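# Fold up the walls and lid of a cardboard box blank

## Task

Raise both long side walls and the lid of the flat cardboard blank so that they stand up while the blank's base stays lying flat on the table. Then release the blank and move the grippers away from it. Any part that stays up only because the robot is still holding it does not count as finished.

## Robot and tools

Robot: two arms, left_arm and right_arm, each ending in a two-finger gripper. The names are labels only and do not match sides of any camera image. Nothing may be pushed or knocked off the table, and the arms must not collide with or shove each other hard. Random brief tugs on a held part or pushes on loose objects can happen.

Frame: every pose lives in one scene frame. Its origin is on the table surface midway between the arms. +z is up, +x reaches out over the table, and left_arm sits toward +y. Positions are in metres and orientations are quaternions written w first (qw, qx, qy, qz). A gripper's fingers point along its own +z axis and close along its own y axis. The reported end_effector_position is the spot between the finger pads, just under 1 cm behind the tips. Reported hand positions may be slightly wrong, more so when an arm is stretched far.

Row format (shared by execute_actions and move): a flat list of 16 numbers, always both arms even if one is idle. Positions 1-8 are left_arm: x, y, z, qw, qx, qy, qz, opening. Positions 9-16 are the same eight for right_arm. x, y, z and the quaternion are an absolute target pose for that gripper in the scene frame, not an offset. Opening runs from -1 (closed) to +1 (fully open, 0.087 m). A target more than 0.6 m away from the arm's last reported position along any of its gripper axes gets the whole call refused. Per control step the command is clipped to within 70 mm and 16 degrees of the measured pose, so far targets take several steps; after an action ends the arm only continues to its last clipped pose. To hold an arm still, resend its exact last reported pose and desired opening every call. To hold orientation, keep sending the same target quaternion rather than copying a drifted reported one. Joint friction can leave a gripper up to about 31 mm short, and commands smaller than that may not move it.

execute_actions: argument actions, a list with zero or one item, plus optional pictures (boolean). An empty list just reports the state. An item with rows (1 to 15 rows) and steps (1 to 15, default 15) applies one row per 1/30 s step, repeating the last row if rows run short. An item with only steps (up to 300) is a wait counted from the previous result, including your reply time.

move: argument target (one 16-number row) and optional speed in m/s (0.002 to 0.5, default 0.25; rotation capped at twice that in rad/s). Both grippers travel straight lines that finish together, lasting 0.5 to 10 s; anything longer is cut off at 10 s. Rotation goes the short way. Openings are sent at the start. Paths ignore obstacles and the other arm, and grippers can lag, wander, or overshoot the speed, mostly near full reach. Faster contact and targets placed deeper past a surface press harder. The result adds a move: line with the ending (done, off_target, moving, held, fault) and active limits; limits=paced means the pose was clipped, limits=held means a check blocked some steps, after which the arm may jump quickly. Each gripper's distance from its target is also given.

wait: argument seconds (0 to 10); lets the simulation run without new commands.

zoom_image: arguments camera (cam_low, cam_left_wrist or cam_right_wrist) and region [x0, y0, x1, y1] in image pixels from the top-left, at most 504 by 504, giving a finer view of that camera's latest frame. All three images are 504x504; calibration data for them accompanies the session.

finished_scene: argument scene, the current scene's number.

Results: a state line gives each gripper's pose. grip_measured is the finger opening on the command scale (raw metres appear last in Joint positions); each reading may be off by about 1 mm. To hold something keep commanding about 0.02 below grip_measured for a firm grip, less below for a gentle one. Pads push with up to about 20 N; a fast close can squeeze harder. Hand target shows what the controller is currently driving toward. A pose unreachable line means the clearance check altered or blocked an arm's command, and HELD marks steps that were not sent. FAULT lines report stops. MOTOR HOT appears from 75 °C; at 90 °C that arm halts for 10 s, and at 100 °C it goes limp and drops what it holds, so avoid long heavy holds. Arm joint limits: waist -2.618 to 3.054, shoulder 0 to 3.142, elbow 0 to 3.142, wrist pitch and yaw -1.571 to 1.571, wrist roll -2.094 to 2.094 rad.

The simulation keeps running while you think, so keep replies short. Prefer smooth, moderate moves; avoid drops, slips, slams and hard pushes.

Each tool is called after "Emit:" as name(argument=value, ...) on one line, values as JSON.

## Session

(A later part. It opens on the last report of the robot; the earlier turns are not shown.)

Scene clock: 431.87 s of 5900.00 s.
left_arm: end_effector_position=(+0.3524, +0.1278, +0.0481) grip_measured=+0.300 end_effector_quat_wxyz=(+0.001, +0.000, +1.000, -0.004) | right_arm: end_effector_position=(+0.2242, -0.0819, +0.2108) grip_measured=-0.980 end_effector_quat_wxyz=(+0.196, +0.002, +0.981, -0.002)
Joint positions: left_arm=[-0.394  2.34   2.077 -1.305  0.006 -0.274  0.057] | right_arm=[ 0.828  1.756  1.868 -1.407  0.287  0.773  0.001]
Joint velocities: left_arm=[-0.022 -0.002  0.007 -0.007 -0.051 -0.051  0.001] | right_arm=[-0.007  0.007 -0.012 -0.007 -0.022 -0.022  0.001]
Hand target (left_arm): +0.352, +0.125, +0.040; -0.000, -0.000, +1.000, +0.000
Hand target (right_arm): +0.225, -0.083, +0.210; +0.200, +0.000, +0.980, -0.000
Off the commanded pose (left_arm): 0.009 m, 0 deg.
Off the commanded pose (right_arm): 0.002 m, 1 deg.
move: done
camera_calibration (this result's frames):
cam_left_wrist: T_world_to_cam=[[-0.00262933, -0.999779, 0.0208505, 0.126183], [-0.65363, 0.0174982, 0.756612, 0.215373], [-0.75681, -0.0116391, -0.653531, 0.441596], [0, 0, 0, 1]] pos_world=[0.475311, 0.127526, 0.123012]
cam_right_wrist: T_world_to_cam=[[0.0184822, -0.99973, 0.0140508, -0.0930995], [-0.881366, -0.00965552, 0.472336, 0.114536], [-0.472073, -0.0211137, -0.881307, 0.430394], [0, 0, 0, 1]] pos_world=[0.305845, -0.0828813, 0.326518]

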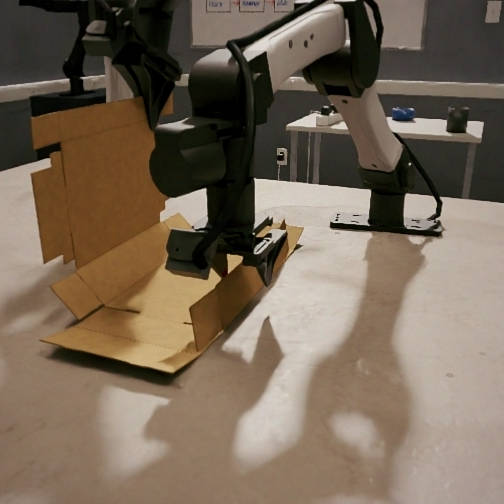

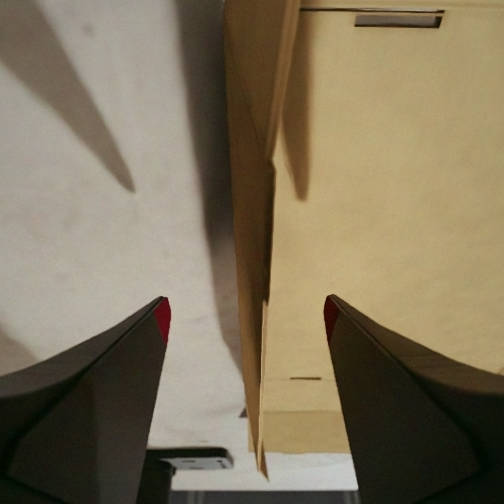

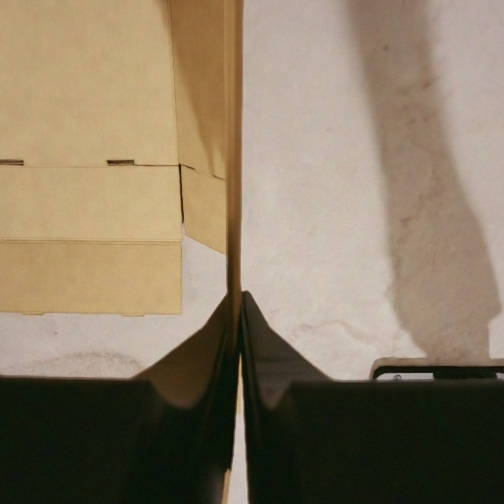

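Emit:
move(target=[0.352,0.127,0.035,0,0,1,0,-1,0.25,-0.08,0.18,0.2,0,0.98,0,-0.8], speed=0.04)

Emit:
move(target=[0.352,0.127,0.035,0,0,1,0,-1,0.25,-0.07,0.19,0.2,0,0.98,0,-1], speed=0.04)

Emit:
move(target=[0.352,0.127,0.035,0,0,1,0,-1,0.25,-0.02,0.21,0.2,0,0.98,0,-1], speed=0.04)

Scene clock: 438.87 s of 5900.00 s.
left_arm: end_effector_position=(+0.3532, +0.1305, +0.0474) grip_measured=-0.998 end_effector_quat_wxyz=(+0.003, +0.003, +1.000, +0.003) | right_arm: end_effector_position=(+0.2445, -0.0837, +0.1898) grip_measured=-0.800 end_effector_quat_wxyz=(+0.204, +0.001, +0.979, -0.003)
Joint positions: left_arm=[-0.393  2.34   2.075 -1.302 -0.007 -0.267  0.   ] | right_arm=[ 0.787  1.767  1.79  -1.295  0.285  0.727  0.009]
Joint velocities: left_arm=[-0.022 -0.017 -0.002 -0.066 -0.007  0.051 -0.001] | right_arm=[ 0.007 -0.002 -0.017  0.066  0.007  0.037  0.001]
Hand target (left_arm): +0.352, +0.127, +0.035; -0.001, -0.000, +1.000, +0.000
Hand target (right_arm): +0.250, -0.080, +0.180; +0.200, +0.000, +0.980, -0.000
Off the commanded pose (left_arm): 0.013 m, 1 deg.
Off the commanded pose (right_arm): 0.012 m, 1 deg.
After step 90, 2.57 s passed at rest.
move: off_target (left_arm, right_arm)
camera_calibration (this result's frames):
cam_left_wrist: T_world_to_cam=[[-0.00950048, -0.999919, 0.00841845, 0.131856], [-0.656463, 0.0125874, 0.754253, 0.218124], [-0.754299, 0.00163937, -0.65653, 0.439232], [0, 0, 0, 1]] pos_world=[0.475754, 0.12838, 0.122738]
cam_right_wrist: T_world_to_cam=[[0.0198558, -0.99968, 0.0156659, -0.0956237], [-0.888247, -0.0104457, 0.459247, 0.146372], [-0.458936, -0.0230339, -0.888171, 0.419343], [0, 0, 0, 1]] pos_world=[0.324365, -0.084405, 0.306725]

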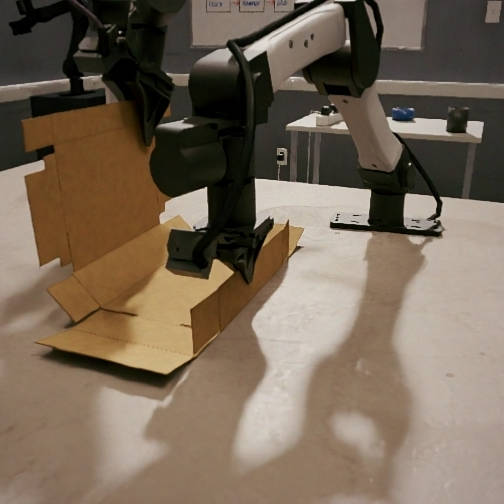

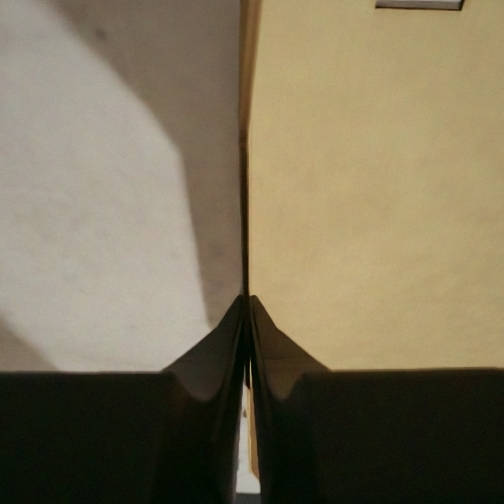

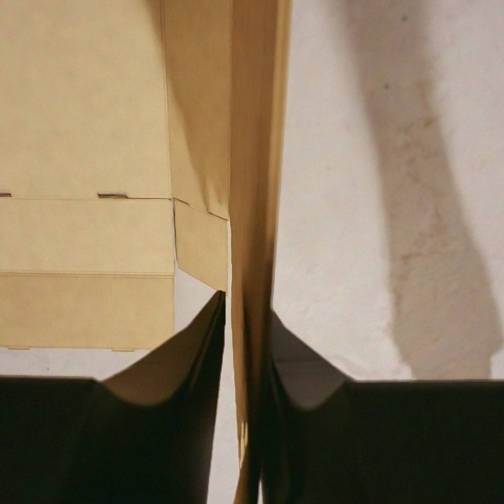

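Scene clock: 439.57 s of 5900.00 s.
left_arm: end_effector_position=(+0.3532, +0.1304, +0.0474) grip_measured=-0.998 end_effector_quat_wxyz=(+0.003, +0.001, +1.000, +0.003) | right_arm: end_effector_position=(+0.2477, -0.0799, +0.1900) grip_measured=-0.980 end_effector_quat_wxyz=(+0.197, +0.003, +0.980, -0.007)
Joint positions: left_arm=[-0.393  2.34   2.075 -1.302 -0.008 -0.272  0.   ] | right_arm=[ 0.787  1.804  1.839 -1.324  0.283  0.735  0.001]
Joint velocities: left_arm=[-0.022 -0.017  0.012  0.007  0.022  0.051  0.   ] | right_arm=[ 0.002  0.007 -0.002 -0.066  0.022 -0.007  0.   ]
Hand target (left_arm): +0.352, +0.127, +0.035; -0.001, +0.000, +1.000, +0.000
Hand target (right_arm): +0.250, -0.070, +0.190; +0.200, -0.000, +0.980, +0.000
Off the commanded pose (left_arm): 0.013 m, 1 deg.
Off the commanded pose (right_arm): 0.010 m, 1 deg.
move: off_target (left_arm)
camera_calibration (this result's frames):
cam_left_wrist: T_world_to_cam=[[-0.00453967, -0.999963, 0.00734396, 0.130148], [-0.656771, 0.0085195, 0.754042, 0.218818], [-0.754077, -0.00140019, -0.656785, 0.439594], [0, 0, 0, 1]] pos_world=[0.475791, 0.128894, 0.122765]
cam_right_wrist: T_world_to_cam=[[0.0139811, -0.999651, 0.0224296, -0.0916893], [-0.882376, -0.00178314, 0.470541, 0.146194], [-0.470337, -0.02637, -0.882093, 0.42252], [0, 0, 0, 1]] pos_world=[0.329007, -0.0802547, 0.305968]

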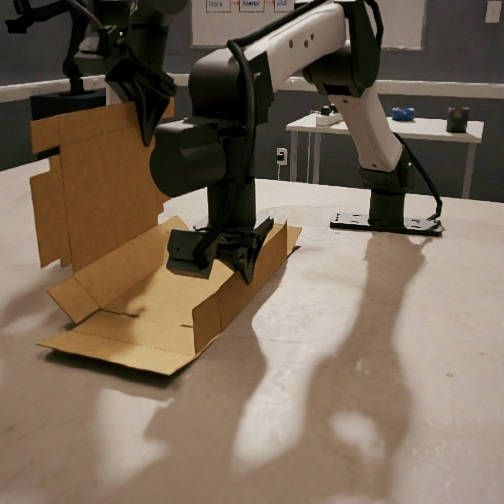

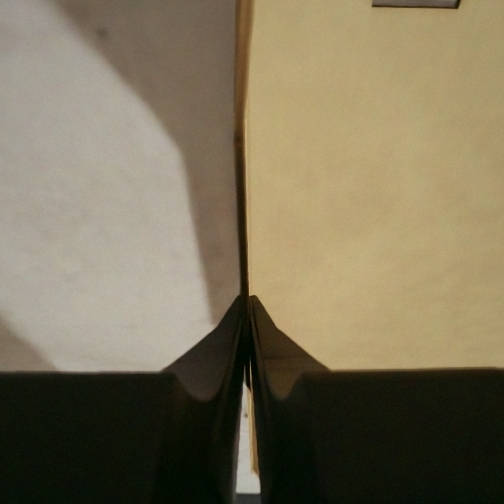

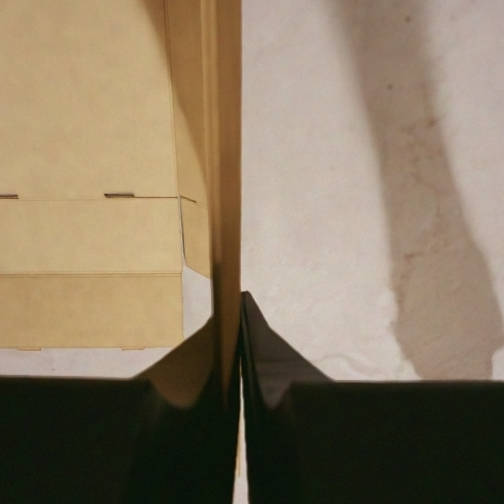

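Scene clock: 441.37 s of 5900.00 s.
left_arm: end_effector_position=(+0.3533, +0.1309, +0.0473) grip_measured=-0.998 end_effector_quat_wxyz=(+0.003, +0.001, +1.000, +0.004) | right_arm: end_effector_position=(+0.2470, -0.0432, +0.2107) grip_measured=-0.978 end_effector_quat_wxyz=(+0.194, -0.010, +0.980, -0.035)
Joint positions: left_arm=[-0.393  2.34   2.075 -1.302 -0.01  -0.272  0.   ] | right_arm=[ 0.875  2.028  2.24  -1.57   0.337  0.8    0.001]
Joint velocities: left_arm=[-0.007 -0.012  0.012  0.066  0.022 -0.037  0.001] | right_arm=[-0.012 -0.007  0.037  0.007 -0.022  0.037 -0.   ]
Hand target (left_arm): +0.352, +0.127, +0.035; -0.001, +0.000, +1.000, +0.000
Hand target (right_arm): +0.250, -0.021, +0.211; +0.199, -0.001, +0.980, +0.000
Off the commanded pose (left_arm): 0.013 m, 1 deg.
Off the commanded pose (right_arm): 0.023 m, 4 deg.
move: off_target (left_arm, right_arm)
camera_calibration (this result's frames):
cam_left_wrist: T_world_to_cam=[[-0.00453297, -0.999978, 0.00477008, 0.130721], [-0.657315, 0.0065744, 0.753587, 0.219385], [-0.753602, 0.000280533, -0.657331, 0.439312], [0, 0, 0, 1]] pos_world=[0.475864, 0.129153, 0.122824]
cam_right_wrist: T_world_to_cam=[[0.0294918, -0.996098, 0.0831831, -0.0719194], [-0.878929, 0.0137905, 0.476754, 0.13444], [-0.476041, -0.0871723, -0.875092, 0.438747], [0, 0, 0, 1]] pos_world=[0.329146, -0.0352461, 0.325832]

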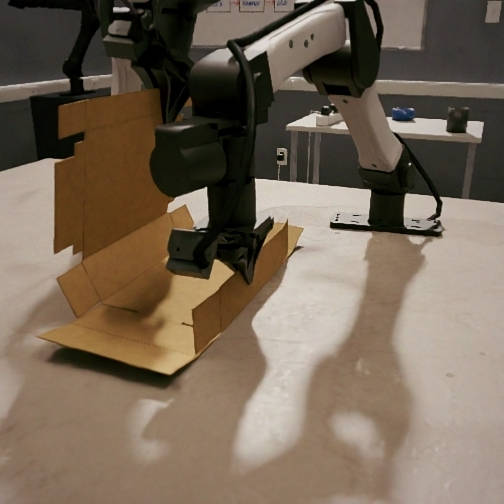

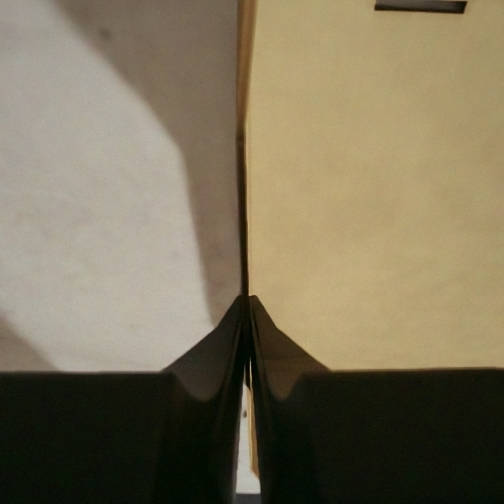

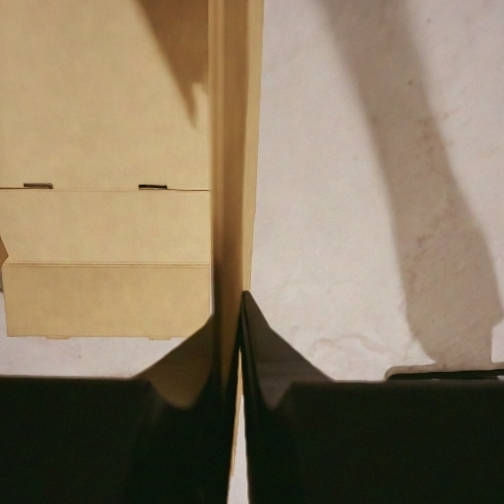

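Emit:
move(target=[0.352,0.075,0.035,0,0,1,0,-1,0.25,-0.04,0.205,0.22,0,0.96,0.17,-1], speed=0.03)

Scene clock: 453.07 s of 5900.00 s.
left_arm: end_effector_position=(+0.3516, +0.1204, +0.0471) grip_measured=-0.995 end_effector_quat_wxyz=(+0.004, +0.007, +0.998, +0.064) | right_arm: end_effector_position=(+0.2416, -0.0742, +0.1973) grip_measured=-0.966 end_effector_quat_wxyz=(+0.206, +0.011, +0.974, +0.090)
Joint positions: left_arm=[-0.461  2.395  2.166 -1.375 -0.124 -0.33   0.   ] | right_arm=[ 0.741  1.655  1.665 -1.148  0.139  0.714  0.001]
Joint velocities: left_arm=[-0.007 -0.007  0.017 -0.007  0.051 -0.066  0.001] | right_arm=[ 0.007  0.002 -0.007  0.022 -0.051 -0.037  0.   ]
Hand target (left_arm): +0.349, +0.077, +0.038; -0.002, +0.002, +1.000, +0.002
Hand target (right_arm): +0.248, -0.043, +0.207; +0.219, -0.004, +0.962, +0.165
Off the commanded pose (left_arm): 0.047 m, 7 deg.
Off the commanded pose (right_arm): 0.036 m, 10 deg.
After step 90, 1.53 s passed at rest.
move: off_target (left_arm, right_arm)
camera_calibration (this result's frames):
cam_left_wrist: T_world_to_cam=[[-0.0156512, -0.993346, -0.114101, 0.128902], [-0.65919, -0.075553, 0.748171, 0.229269], [-0.751813, 0.0869242, -0.653621, 0.426605], [0, 0, 0, 1]] pos_world=[0.473877, 0.108284, 0.122013]
cam_right_wrist: T_world_to_cam=[[0.0387943, -0.984808, -0.169258, -0.0531165], [-0.890209, -0.111003, 0.441821, 0.136929], [-0.453897, 0.133534, -0.880991, 0.433937], [0, 0, 0, 1]] pos_world=[0.320919, -0.0950556, 0.312806]

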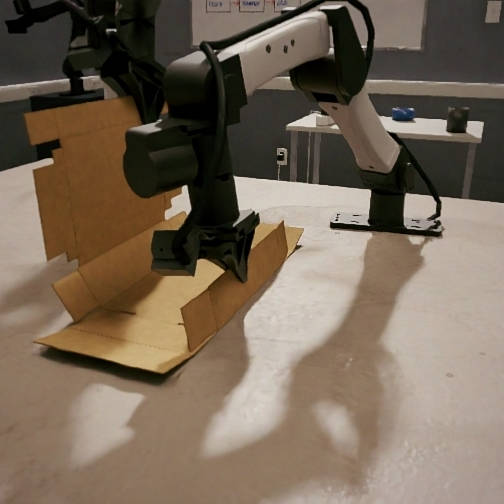

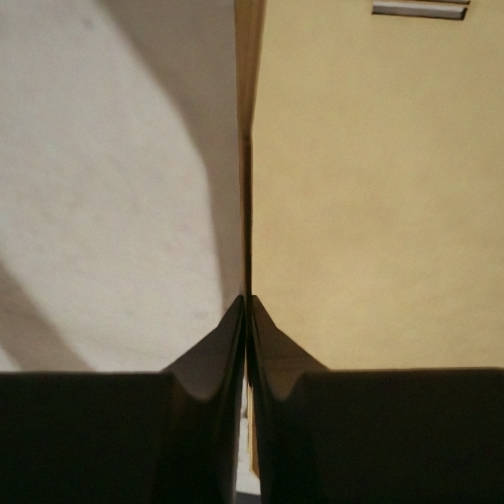

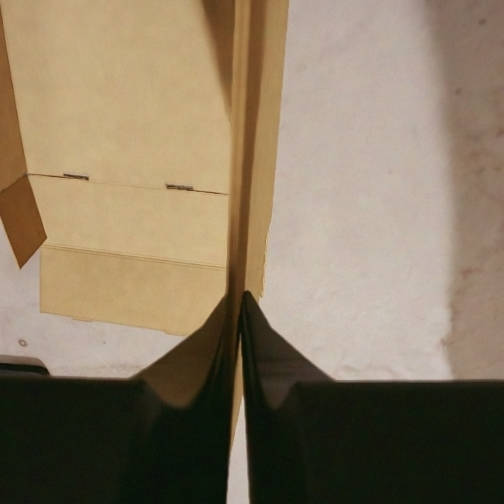

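Emit:
move(target=[0.352,0.125,0.035,0,0,1,0,-1,0.26,-0.035,0.23,0.2,0,0.98,0,1], speed=0.1)

Emit:
move(target=[0.352,0.125,0.035,0,0,1,0,-1,0.28,-0.05,0.26,0,0,0.924,0.383,1], speed=0.1)

Emit:
move(target=[0.352,0.125,0.035,0,0,1,0,-1,0.29,-0.075,0.265,0,0,0.766,0.643,1], speed=0.1)

Scene clock: 473.47 s of 5900.00 s.
left_arm: end_effector_position=(+0.3519, +0.1268, +0.0471) grip_measured=-0.998 end_effector_quat_wxyz=(+0.002, -0.001, +1.000, +0.013) | right_arm: end_effector_position=(+0.2623, -0.0419, +0.2292) grip_measured=+0.998 end_effector_quat_wxyz=(+0.206, -0.001, +0.979, +0.002)
Joint positions: left_arm=[-0.408  2.347  2.086 -1.313 -0.025 -0.29   0.   ] | right_arm=[ 0.832  2.035  2.325 -1.565  0.295  0.767  0.087]
Joint velocities: left_arm=[ 0.012  0.012  0.017  0.037 -0.007 -0.007 -0.   ] | right_arm=[-0.002 -0.002 -0.002 -0.037  0.066 -0.022 -0.   ]
Hand target (left_arm): +0.352, +0.125, +0.035; -0.001, +0.000, +1.000, +0.001
Hand target (right_arm): +0.261, -0.036, +0.230; +0.206, -0.000, +0.978, +0.007
Off the commanded pose (left_arm): 0.012 m, 1 deg.
Off the commanded pose (right_arm): 0.007 m, 1 deg.
joint sent to its limit (right arm) — the command would take joint 4 (wrist pitch) past its lower limit, so that joint was sent only as far as its limit.
After step 90, 15.93 s passed at rest.
move: off_target (left_arm)
camera_calibration (this result's frames):
cam_left_wrist: T_world_to_cam=[[-0.00109854, -0.999935, -0.0113184, 0.126179], [-0.65569, -0.00782552, 0.75499, 0.219842], [-0.755029, 0.00825078, -0.655639, 0.437494], [0, 0, 0, 1]] pos_world=[0.474608, 0.124281, 0.122288]
cam_right_wrist: T_world_to_cam=[[0.0257015, -0.99964, 0.00775812, -0.0545328], [-0.890411, -0.0193639, 0.454744, 0.145747], [-0.45443, -0.0185955, -0.890588, 0.462999], [0, 0, 0, 1]] pos_world=[0.341577, -0.0430813, 0.346487]

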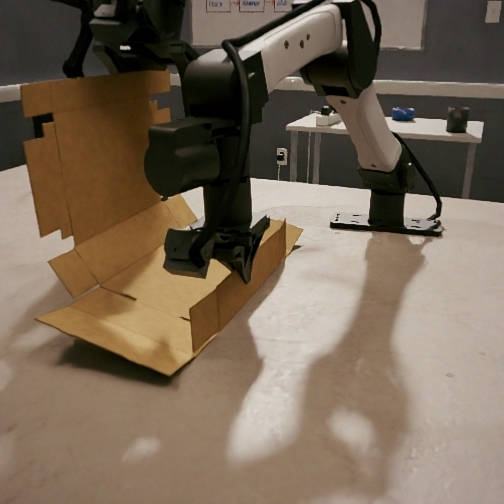

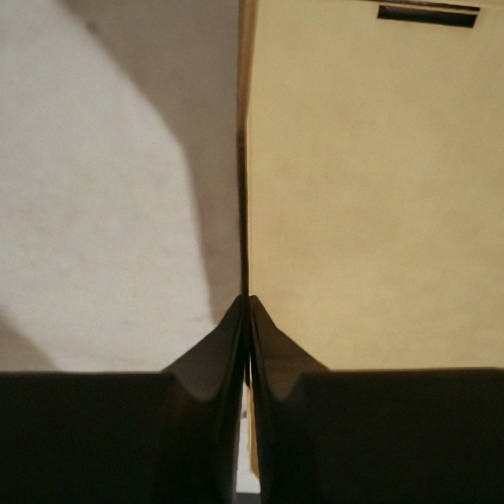

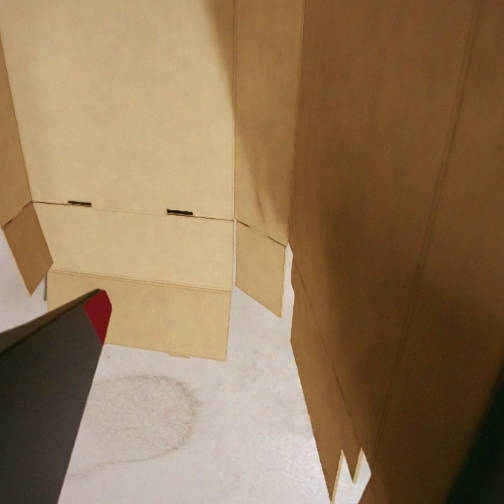

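Scene clock: 478.30 s of 5900.00 s.
left_arm: end_effector_position=(+0.3520, +0.1269, +0.0473) grip_measured=-0.998 end_effector_quat_wxyz=(+0.003, -0.001, +1.000, +0.013) | right_arm: end_effector_position=(+0.2746, -0.0496, +0.2625) grip_measured=+0.998 end_effector_quat_wxyz=(-0.006, +0.003, +0.928, +0.373)
Joint positions: left_arm=[-0.408  2.346  2.086 -1.313 -0.026 -0.29   0.   ] | right_arm=[ 0.415  1.958  2.126 -1.392 -0.697  0.531  0.087]
Joint velocities: left_arm=[ 0.002  0.002 -0.002 -0.066 -0.051 -0.007  0.   ] | right_arm=[ 0.007 -0.002  0.012  0.037 -0.022 -0.022 -0.001]
Hand target (left_arm): +0.352, +0.125, +0.035; -0.001, -0.000, +1.000, +0.001
Hand target (right_arm): +0.279, -0.050, +0.261; +0.001, -0.001, +0.924, +0.382
Off the commanded pose (left_arm): 0.012 m, 1 deg.
Off the commanded pose (right_arm): 0.006 m, 1 deg.
move: off_target (left_arm)
camera_calibration (this result's frames):
cam_left_wrist: T_world_to_cam=[[-0.00109407, -0.999932, -0.0115759, 0.126248], [-0.656048, -0.00801886, 0.754677, 0.219924], [-0.754718, 0.00842004, -0.655995, 0.437509], [0, 0, 0, 1]] pos_world=[0.474615, 0.124319, 0.122494]
cam_right_wrist: T_world_to_cam=[[0.0150682, -0.721584, -0.692163, 0.137619], [-0.625471, -0.546883, 0.556512, 0.0158247], [-0.780102, 0.424542, -0.45957, 0.496454], [0, 0, 0, 1]] pos_world=[0.395109, -0.102807, 0.314603]

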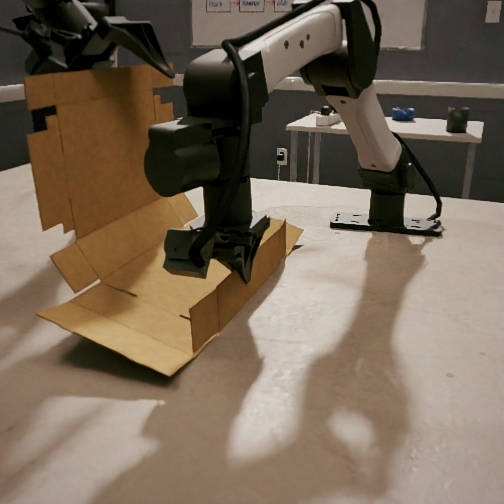

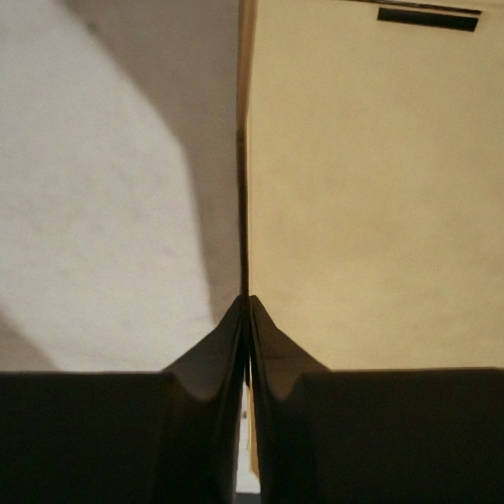

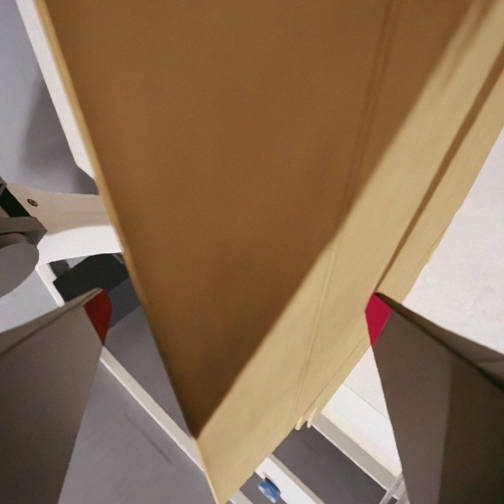

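Scene clock: 482.07 s of 5900.00 s.
left_arm: end_effector_position=(+0.3519, +0.1268, +0.0473) grip_measured=-0.998 end_effector_quat_wxyz=(+0.003, -0.001, +1.000, +0.012) | right_arm: end_effector_position=(+0.2893, -0.0721, +0.2601) grip_measured=+0.998 end_effector_quat_wxyz=(-0.016, +0.001, +0.769, +0.639)
Joint positions: left_arm=[-0.408  2.346  2.086 -1.313 -0.025 -0.29   0.   ] | right_arm=[ 0.216  1.764  1.417 -0.478 -1.318  0.787  0.087]
Joint velocities: left_arm=[ 0.002  0.007 -0.012 -0.051 -0.051 -0.037  0.001] | right_arm=[-0.002 -0.002 -0.017  0.139 -0.022  0.022 -0.001]
Hand target (left_arm): +0.352, +0.125, +0.035; -0.001, +0.000, +1.000, +0.001
Hand target (right_arm): +0.289, -0.076, +0.264; -0.002, -0.003, +0.767, +0.641
Off the commanded pose (left_arm): 0.012 m, 1 deg.
Off the commanded pose (right_arm): 0.006 m, 2 deg.
move: off_target (left_arm)
camera_calibration (this result's frames):
cam_left_wrist: T_world_to_cam=[[-0.00147585, -0.999936, -0.0112121, 0.126317], [-0.655962, -0.00749476, 0.754757, 0.219808], [-0.754793, 0.00846859, -0.655909, 0.437513], [0, 0, 0, 1]] pos_world=[0.474604, 0.124251, 0.122483]
cam_right_wrist: T_world_to_cam=[[0.00350841, -0.184476, -0.982831, 0.237161], [-0.613183, -0.776777, 0.143611, 0.101252], [-0.789933, 0.602151, -0.115843, 0.442598], [0, 0, 0, 1]] pos_world=[0.410877, -0.14411, 0.26982]

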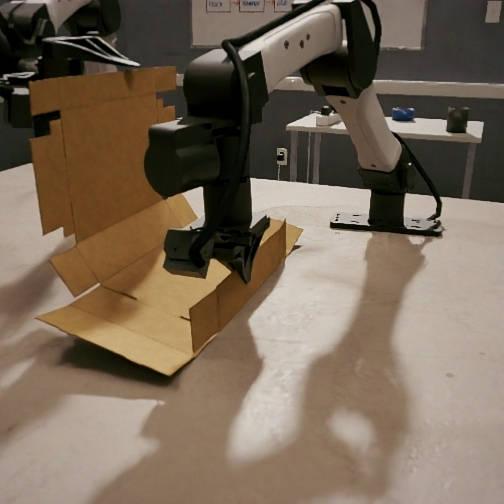

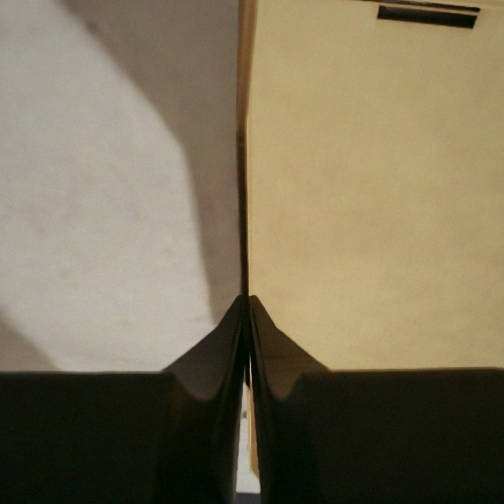

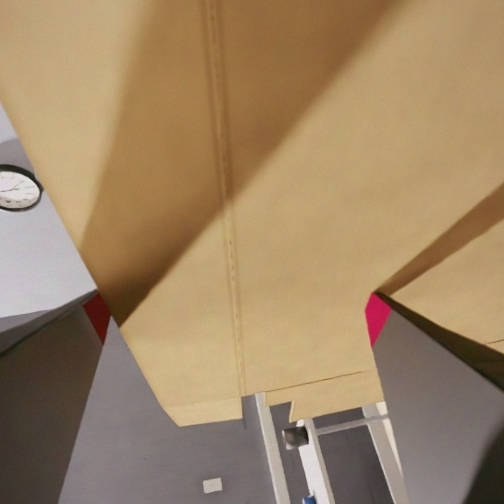

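Emit:
move(target=[0.352,0.125,0.035,0,0,1,0,-1,0.29,-0.095,0.262,0,0,0.69,0.72,1], speed=0.08)

Emit:
move(target=[0.352,0.125,0.035,0,0,1,0,-1,0.29,-0.10,0.19,0,0,0.69,0.72,1], speed=0.05)

Emit:
move(target=[0.352,0.125,0.035,0,0,1,0,-1,0.30,-0.10,0.12,0,0,0.8,0.6,-1], speed=0.05)

Scene clock: 490.60 s of 5900.00 s.
left_arm: end_effector_position=(+0.3519, +0.1269, +0.0473) grip_measured=-0.998 end_effector_quat_wxyz=(+0.002, +0.000, +1.000, +0.012) | right_arm: end_effector_position=(+0.2865, -0.0921, +0.2683) grip_measured=+0.998 end_effector_quat_wxyz=(+0.005, -0.014, +0.699, +0.715)
Joint positions: left_arm=[-0.408  2.346  2.086 -1.313 -0.025 -0.288  0.   ] | right_arm=[ 0.155  1.757  1.019  0.917 -1.445  1.721  0.087]
Joint velocities: left_arm=[-0.002 -0.002 -0.017  0.037 -0.037  0.037  0.   ] | right_arm=[-0.007  0.076 -0.051  0.388  0.095  0.183 -0.001]
Hand target (left_arm): +0.352, +0.125, +0.035; -0.001, -0.000, +1.000, +0.001
Hand target (right_arm): +0.289, -0.095, +0.261; +0.000, -0.001, +0.698, +0.716
Off the commanded pose (left_arm): 0.012 m, 1 deg.
Off the commanded pose (right_arm): 0.008 m, 2 deg.
After step 90, 2.63 s passed at rest.
move: off_target (left_arm)
camera_calibration (this result's frames):
cam_left_wrist: T_world_to_cam=[[-0.00300159, -0.999933, -0.0112196, 0.126918], [-0.655944, -0.00649991, 0.754782, 0.219674], [-0.754804, 0.00962496, -0.65588, 0.43737], [0, 0, 0, 1]] pos_world=[0.474603, 0.124127, 0.12248]
cam_right_wrist: T_world_to_cam=[[0.0513659, 0.022566, -0.998425, 0.251168], [-0.619911, -0.783104, -0.0495919, 0.136023], [-0.782989, 0.621481, -0.026236, 0.429139], [0, 0, 0, 1]] pos_world=[0.407432, -0.16585, 0.268777]

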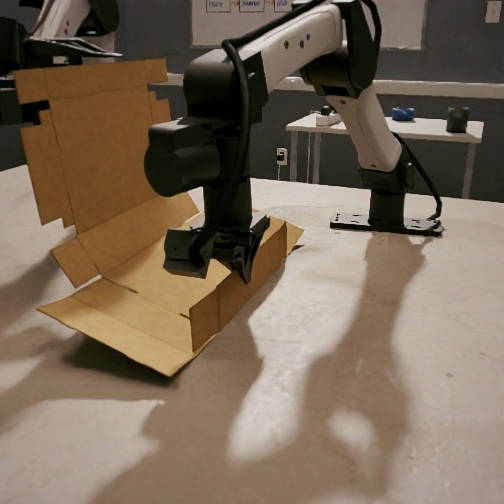

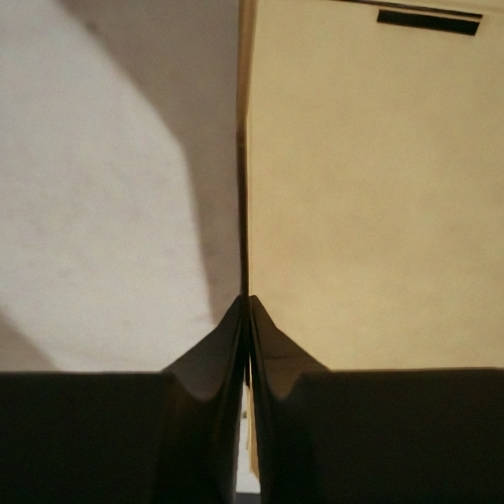

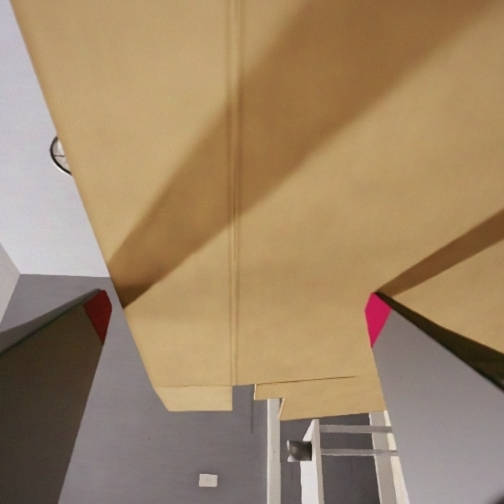

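Scene clock: 492.47 s of 5900.00 s.
left_arm: end_effector_position=(+0.3519, +0.1265, +0.0473) grip_measured=-0.998 end_effector_quat_wxyz=(+0.002, +0.000, +1.000, +0.011) | right_arm: end_effector_position=(+0.2905, -0.0979, +0.1976) grip_measured=+0.998 end_effector_quat_wxyz=(+0.002, -0.011, +0.697, +0.717)
Joint positions: left_arm=[-0.408  2.346  2.086 -1.312 -0.023 -0.288  0.   ] | right_arm=[ 0.138  1.964  0.911  1.314 -1.458  1.812  0.087]
Joint velocities: left_arm=[-0.007 -0.002 -0.012  0.007  0.037 -0.022 -0.001] | right_arm=[ 0.007  0.046  0.002  0.286 -0.022  0.11   0.   ]
Hand target (left_arm): +0.352, +0.125, +0.035; -0.001, +0.000, +1.000, +0.000
Hand target (right_arm): +0.291, -0.100, +0.191; +0.001, +0.000, +0.696, +0.718
Off the commanded pose (left_arm): 0.012 m, 1 deg.
Off the commanded pose (right_arm): 0.008 m, 1 deg.
move: off_target (left_arm)
camera_calibration (this result's frames):
cam_left_wrist: T_world_to_cam=[[-0.00299956, -0.999956, -0.00891619, 0.126398], [-0.655727, -0.00476488, 0.754983, 0.219349], [-0.754992, 0.00811121, -0.655684, 0.437606], [0, 0, 0, 1]] pos_world=[0.474601, 0.123888, 0.122453]
cam_right_wrist: T_world_to_cam=[[0.0431385, 0.0290791, -0.998646, 0.183575], [-0.622027, -0.781421, -0.0496235, 0.131223], [-0.781806, 0.623326, -0.0156213, 0.431709], [0, 0, 0, 1]] pos_world=[0.411218, -0.171893, 0.196582]

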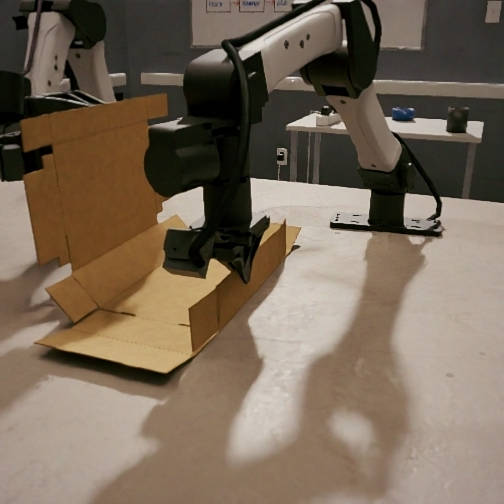

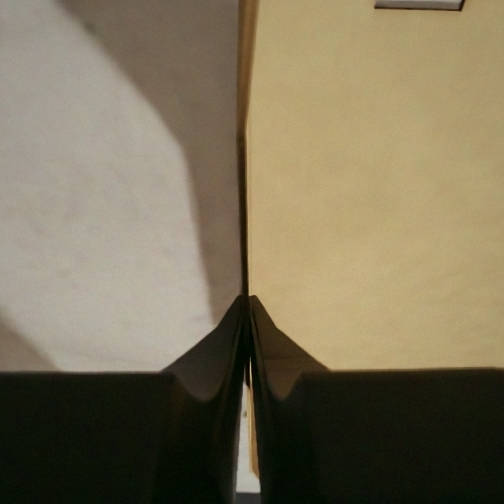

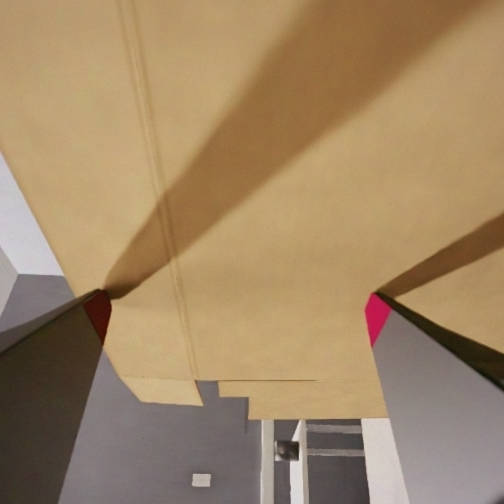

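Scene clock: 495.93 s of 5900.00 s.
left_arm: end_effector_position=(+0.3519, +0.1265, +0.0473) grip_measured=-0.998 end_effector_quat_wxyz=(+0.002, +0.000, +1.000, +0.011) | right_arm: end_effector_position=(+0.2967, -0.1021, +0.1274) grip_measured=-1.000 end_effector_quat_wxyz=(-0.001, +0.006, +0.790, +0.613)
Joint positions: left_arm=[-0.408  2.346  2.086 -1.312 -0.023 -0.288  0.   ] | right_arm=[ 0.138  1.943  1.196 -0.366 -1.29   0.484  0.   ]
Joint velocities: left_arm=[ 0.022 -0.002 -0.002  0.051 -0.066 -0.037 -0.001] | right_arm=[ 0.012 -0.017  0.012 -0.066  0.037 -0.051  0.   ]
Hand target (left_arm): +0.352, +0.125, +0.035; -0.001, -0.000, +1.000, +0.001
Hand target (right_arm): +0.301, -0.100, +0.122; +0.001, +0.003, +0.797, +0.604
Off the commanded pose (left_arm): 0.012 m, 1 deg.
Off the commanded pose (right_arm): 0.008 m, 2 deg.
move: off_target (left_arm)
camera_calibration (this result's frames):
cam_left_wrist: T_world_to_cam=[[-0.00299956, -0.999956, -0.00891619, 0.126398], [-0.655727, -0.00476488, 0.754983, 0.219349], [-0.754992, 0.00811121, -0.655684, 0.437606], [0, 0, 0, 1]] pos_world=[0.474601, 0.123888, 0.122453]
cam_right_wrist: T_world_to_cam=[[0.0133558, -0.249297, -0.968335, 0.0898285], [-0.636531, -0.74897, 0.184042, 0.106147], [-0.771135, 0.613917, -0.168688, 0.453481], [0, 0, 0, 1]] pos_world=[0.416061, -0.176505, 0.143945]

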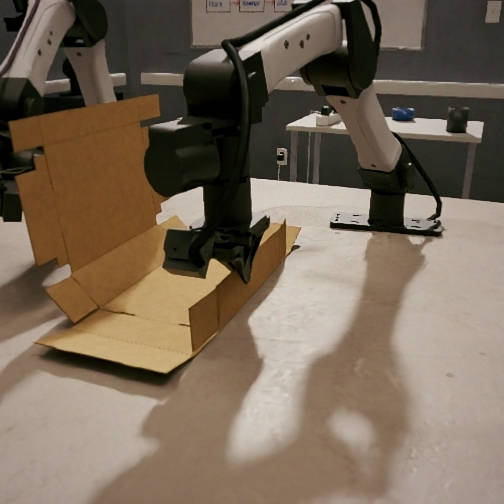

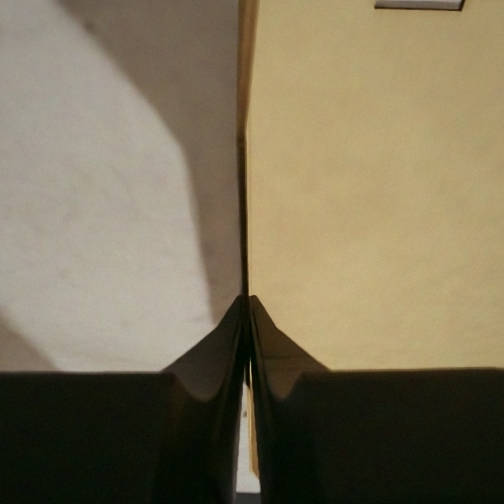

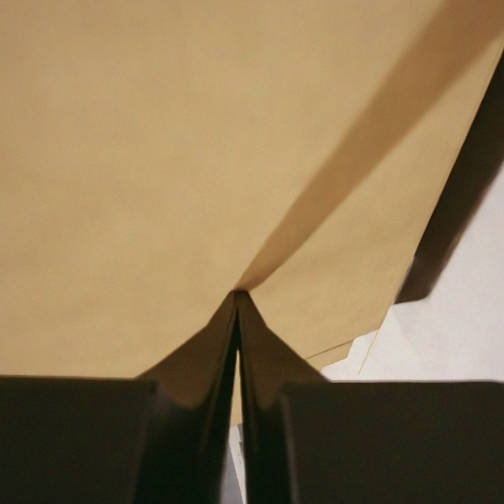

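Emit:
move(target=[0.352,0.125,0.035,0,0,1,0,-1,0.30,-0.06,0.05,0,0,0.8,0.6,-1], speed=0.04)

Emit:
move(target=[0.352,0.125,0.035,0,0,1,0,-1,0.30,-0.015,0.05,0,0,0.85,0.53,-1], speed=0.04)

Scene clock: 503.03 s of 5900.00 s.
left_arm: end_effector_position=(+0.3519, +0.1265, +0.0473) grip_measured=-0.998 end_effector_quat_wxyz=(+0.002, +0.000, +1.000, +0.011) | right_arm: end_effector_position=(+0.3029, -0.0673, +0.0872) grip_measured=-1.000 end_effector_quat_wxyz=(+0.000, -0.026, +0.775, +0.632)
Joint positions: left_arm=[-0.408  2.346  2.086 -1.312 -0.023 -0.288  0.   ] | right_arm=[ 0.224  2.078  1.131  0.074 -1.305  0.682  0.   ]
Joint velocities: left_arm=[-0.017 -0.007 -0.002 -0.037  0.007 -0.022  0.   ] | right_arm=[ 0.007 -0.007 -0.017 -0.007  0.007 -0.051  0.   ]
Hand target (left_arm): +0.352, +0.125, +0.035; -0.001, -0.000, +1.000, +0.000
Hand target (right_arm): +0.299, -0.063, +0.052; -0.002, -0.003, +0.801, +0.599
Off the commanded pose (left_arm): 0.012 m, 1 deg.
Off the commanded pose (right_arm): 0.038 m, 6 deg.
After step 90, 1.63 s passed at rest.
move: off_target (left_arm, right_arm)
camera_calibration (this result's frames):
cam_left_wrist: T_world_to_cam=[[-0.00299956, -0.999956, -0.00891619, 0.126398], [-0.655727, -0.00476488, 0.754983, 0.219349], [-0.754992, 0.00811121, -0.655684, 0.437606], [0, 0, 0, 1]] pos_world=[0.474601, 0.123888, 0.122453]
cam_right_wrist: T_world_to_cam=[[0.0647373, -0.199583, -0.97774, 0.0481012], [-0.605232, -0.786869, 0.120548, 0.137131], [-0.793413, 0.583955, -0.171734, 0.435115], [0, 0, 0, 1]] pos_world=[0.425108, -0.136583, 0.105223]

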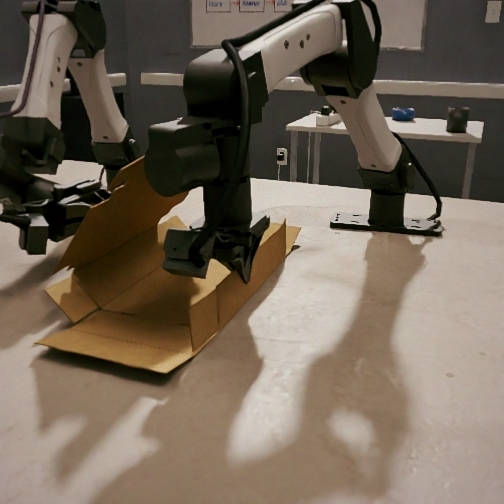

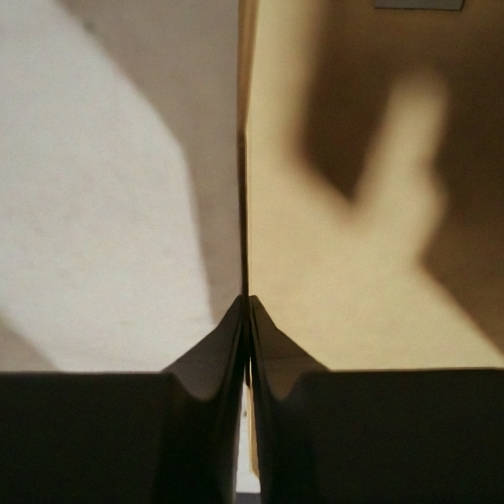

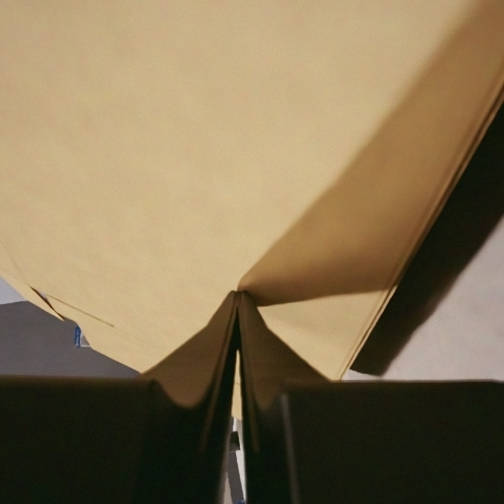

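Scene clock: 506.50 s of 5900.00 s.
left_arm: end_effector_position=(+0.3545, +0.1338, +0.0472) grip_measured=-0.996 end_effector_quat_wxyz=(+0.004, +0.009, +1.000, +0.013) | right_arm: end_effector_position=(+0.2982, -0.0304, +0.0815) grip_measured=-1.000 end_effector_quat_wxyz=(-0.019, -0.012, +0.810, +0.587)
Joint positions: left_arm=[-0.394  2.346  2.086 -1.31  -0.027 -0.257  0.   ] | right_arm=[ 0.33   2.078  1.196 -0.016 -1.162  0.733  0.   ]
Joint velocities: left_arm=[-0.012  0.007  0.002 -0.066 -0.007 -0.066 -0.001] | right_arm=[ 0.002 -0.007  0.007 -0.037 -0.037  0.007  0.   ]
Hand target (left_arm): +0.352, +0.125, +0.035; -0.002, +0.000, +1.000, +0.001
Hand target (right_arm): +0.299, -0.019, +0.052; -0.001, -0.001, +0.846, +0.533
Off the commanded pose (left_arm): 0.015 m, 2 deg.
Off the commanded pose (right_arm): 0.035 m, 8 deg.
move: off_target (left_arm, right_arm)
camera_calibration (this result's frames):
cam_left_wrist: T_world_to_cam=[[-0.020509, -0.999721, -0.0117026, 0.140047], [-0.65781, 0.0046783, 0.75317, 0.220691], [-0.752905, 0.0231449, -0.657722, 0.436751], [0, 0, 0, 1]] pos_world=[0.476877, 0.128867, 0.122682]
cam_right_wrist: T_world_to_cam=[[0.0218801, -0.310706, -0.950254, 0.0573469], [-0.595354, -0.767626, 0.237284, 0.152117], [-0.803166, 0.560546, -0.201776, 0.4135], [0, 0, 0, 1]] pos_world=[0.421418, -0.0971984, 0.101834]

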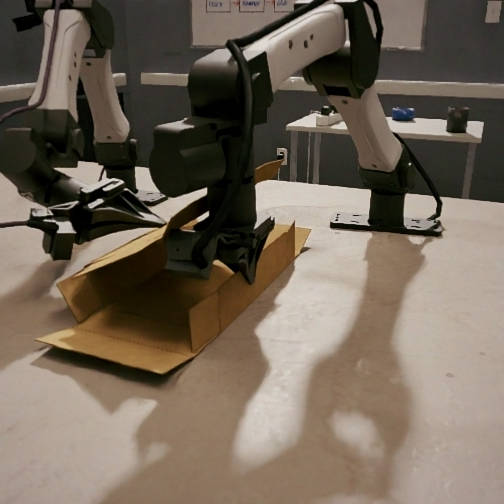

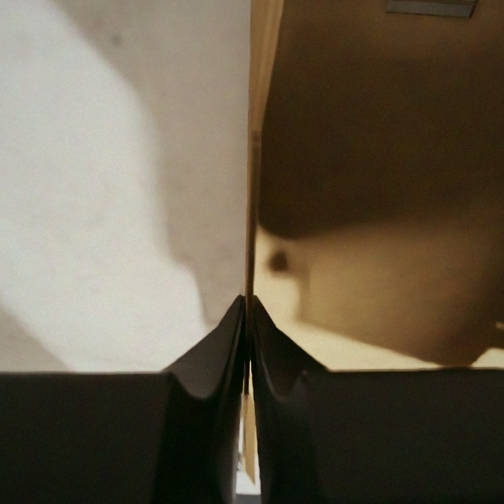

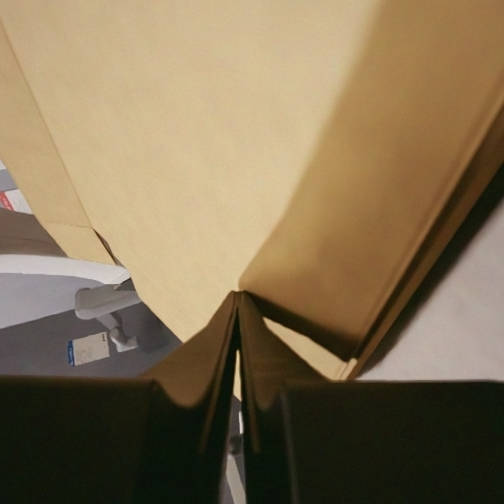

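Emit:
execute_actions(actions=[])

Scene clock: 523.90 s of 5900.00 s.
left_arm: end_effector_position=(+0.3545, +0.1338, +0.0472) grip_measured=-0.996 end_effector_quat_wxyz=(+0.004, +0.009, +1.000, +0.013) | right_arm: end_effector_position=(+0.2982, -0.0304, +0.0815) grip_measured=-1.000 end_effector_quat_wxyz=(-0.020, -0.011, +0.810, +0.586)
Joint positions: left_arm=[-0.394  2.346  2.086 -1.31  -0.027 -0.257  0.   ] | right_arm=[ 0.33   2.078  1.196 -0.019 -1.161  0.733  0.   ]
Joint velocities: left_arm=[-0.002  0.002 -0.002 -0.051  0.007 -0.051  0.001] | right_arm=[-0.012  0.007  0.007 -0.007 -0.066 -0.022  0.   ]
Hand target (left_arm): +0.352, +0.125, +0.035; -0.002, +0.000, +1.000, +0.001
Hand target (right_arm): +0.299, -0.019, +0.052; -0.001, -0.001, +0.846, +0.533
Off the commanded pose (left_arm): 0.015 m, 2 deg.
Off the commanded pose (right_arm): 0.035 m, 8 deg.
Steps of this call (steps 1 to 90: nothing new was sent; then 14.40 s passed at rest). Readings (end_effector_position):
1: left_arm (+0.3545, +0.1338, +0.0472) | right_arm (+0.2982, -0.0304, +0.0815)
2: left_arm (+0.3545, +0.1338, +0.0472) | right_arm (+0.2982, -0.0304, +0.0815)
4: left_arm (+0.3545, +0.1338, +0.0472) | right_arm (+0.2981, -0.0304, +0.0814)
8: left_arm (+0.3545, +0.1338, +0.0472) | right_arm (+0.2982, -0.0304, +0.0815)
90: the state above
camera_calibration (this result's frames):
cam_left_wrist: T_world_to_cam=[[-0.020509, -0.999721, -0.0117026, 0.140047], [-0.65781, 0.0046783, 0.75317, 0.220691], [-0.752905, 0.0231449, -0.657722, 0.436751], [0, 0, 0, 1]] pos_world=[0.476877, 0.128867, 0.122682]
cam_right_wrist: T_world_to_cam=[[0.0194198, -0.311851, -0.949933, 0.0579993], [-0.595339, -0.766919, 0.239599, 0.151925], [-0.80324, 0.560879, -0.20055, 0.413441], [0, 0, 0, 1]] pos_world=[0.421413, -0.0972894, 0.10161]

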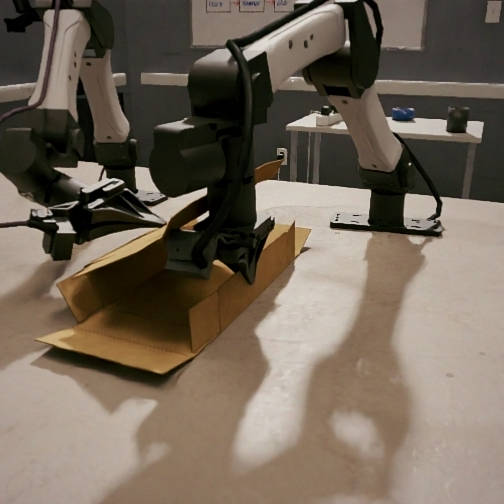

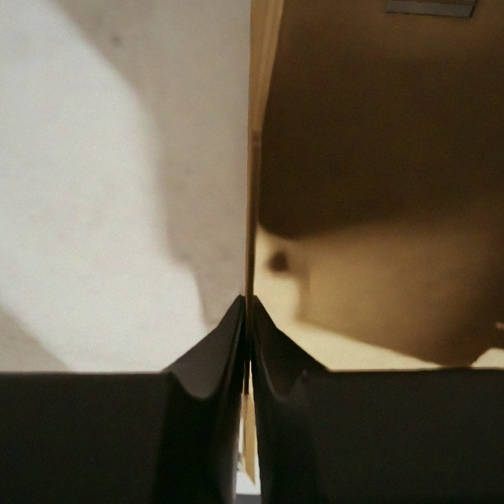

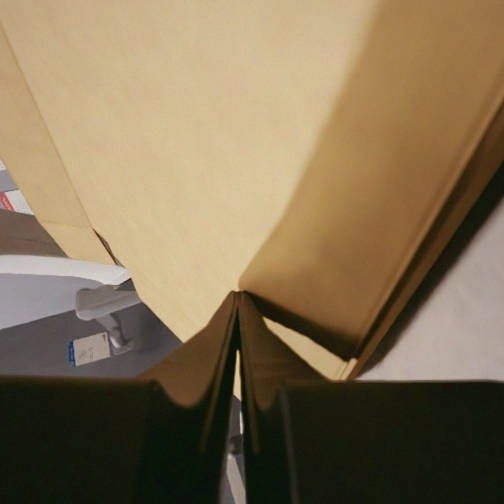

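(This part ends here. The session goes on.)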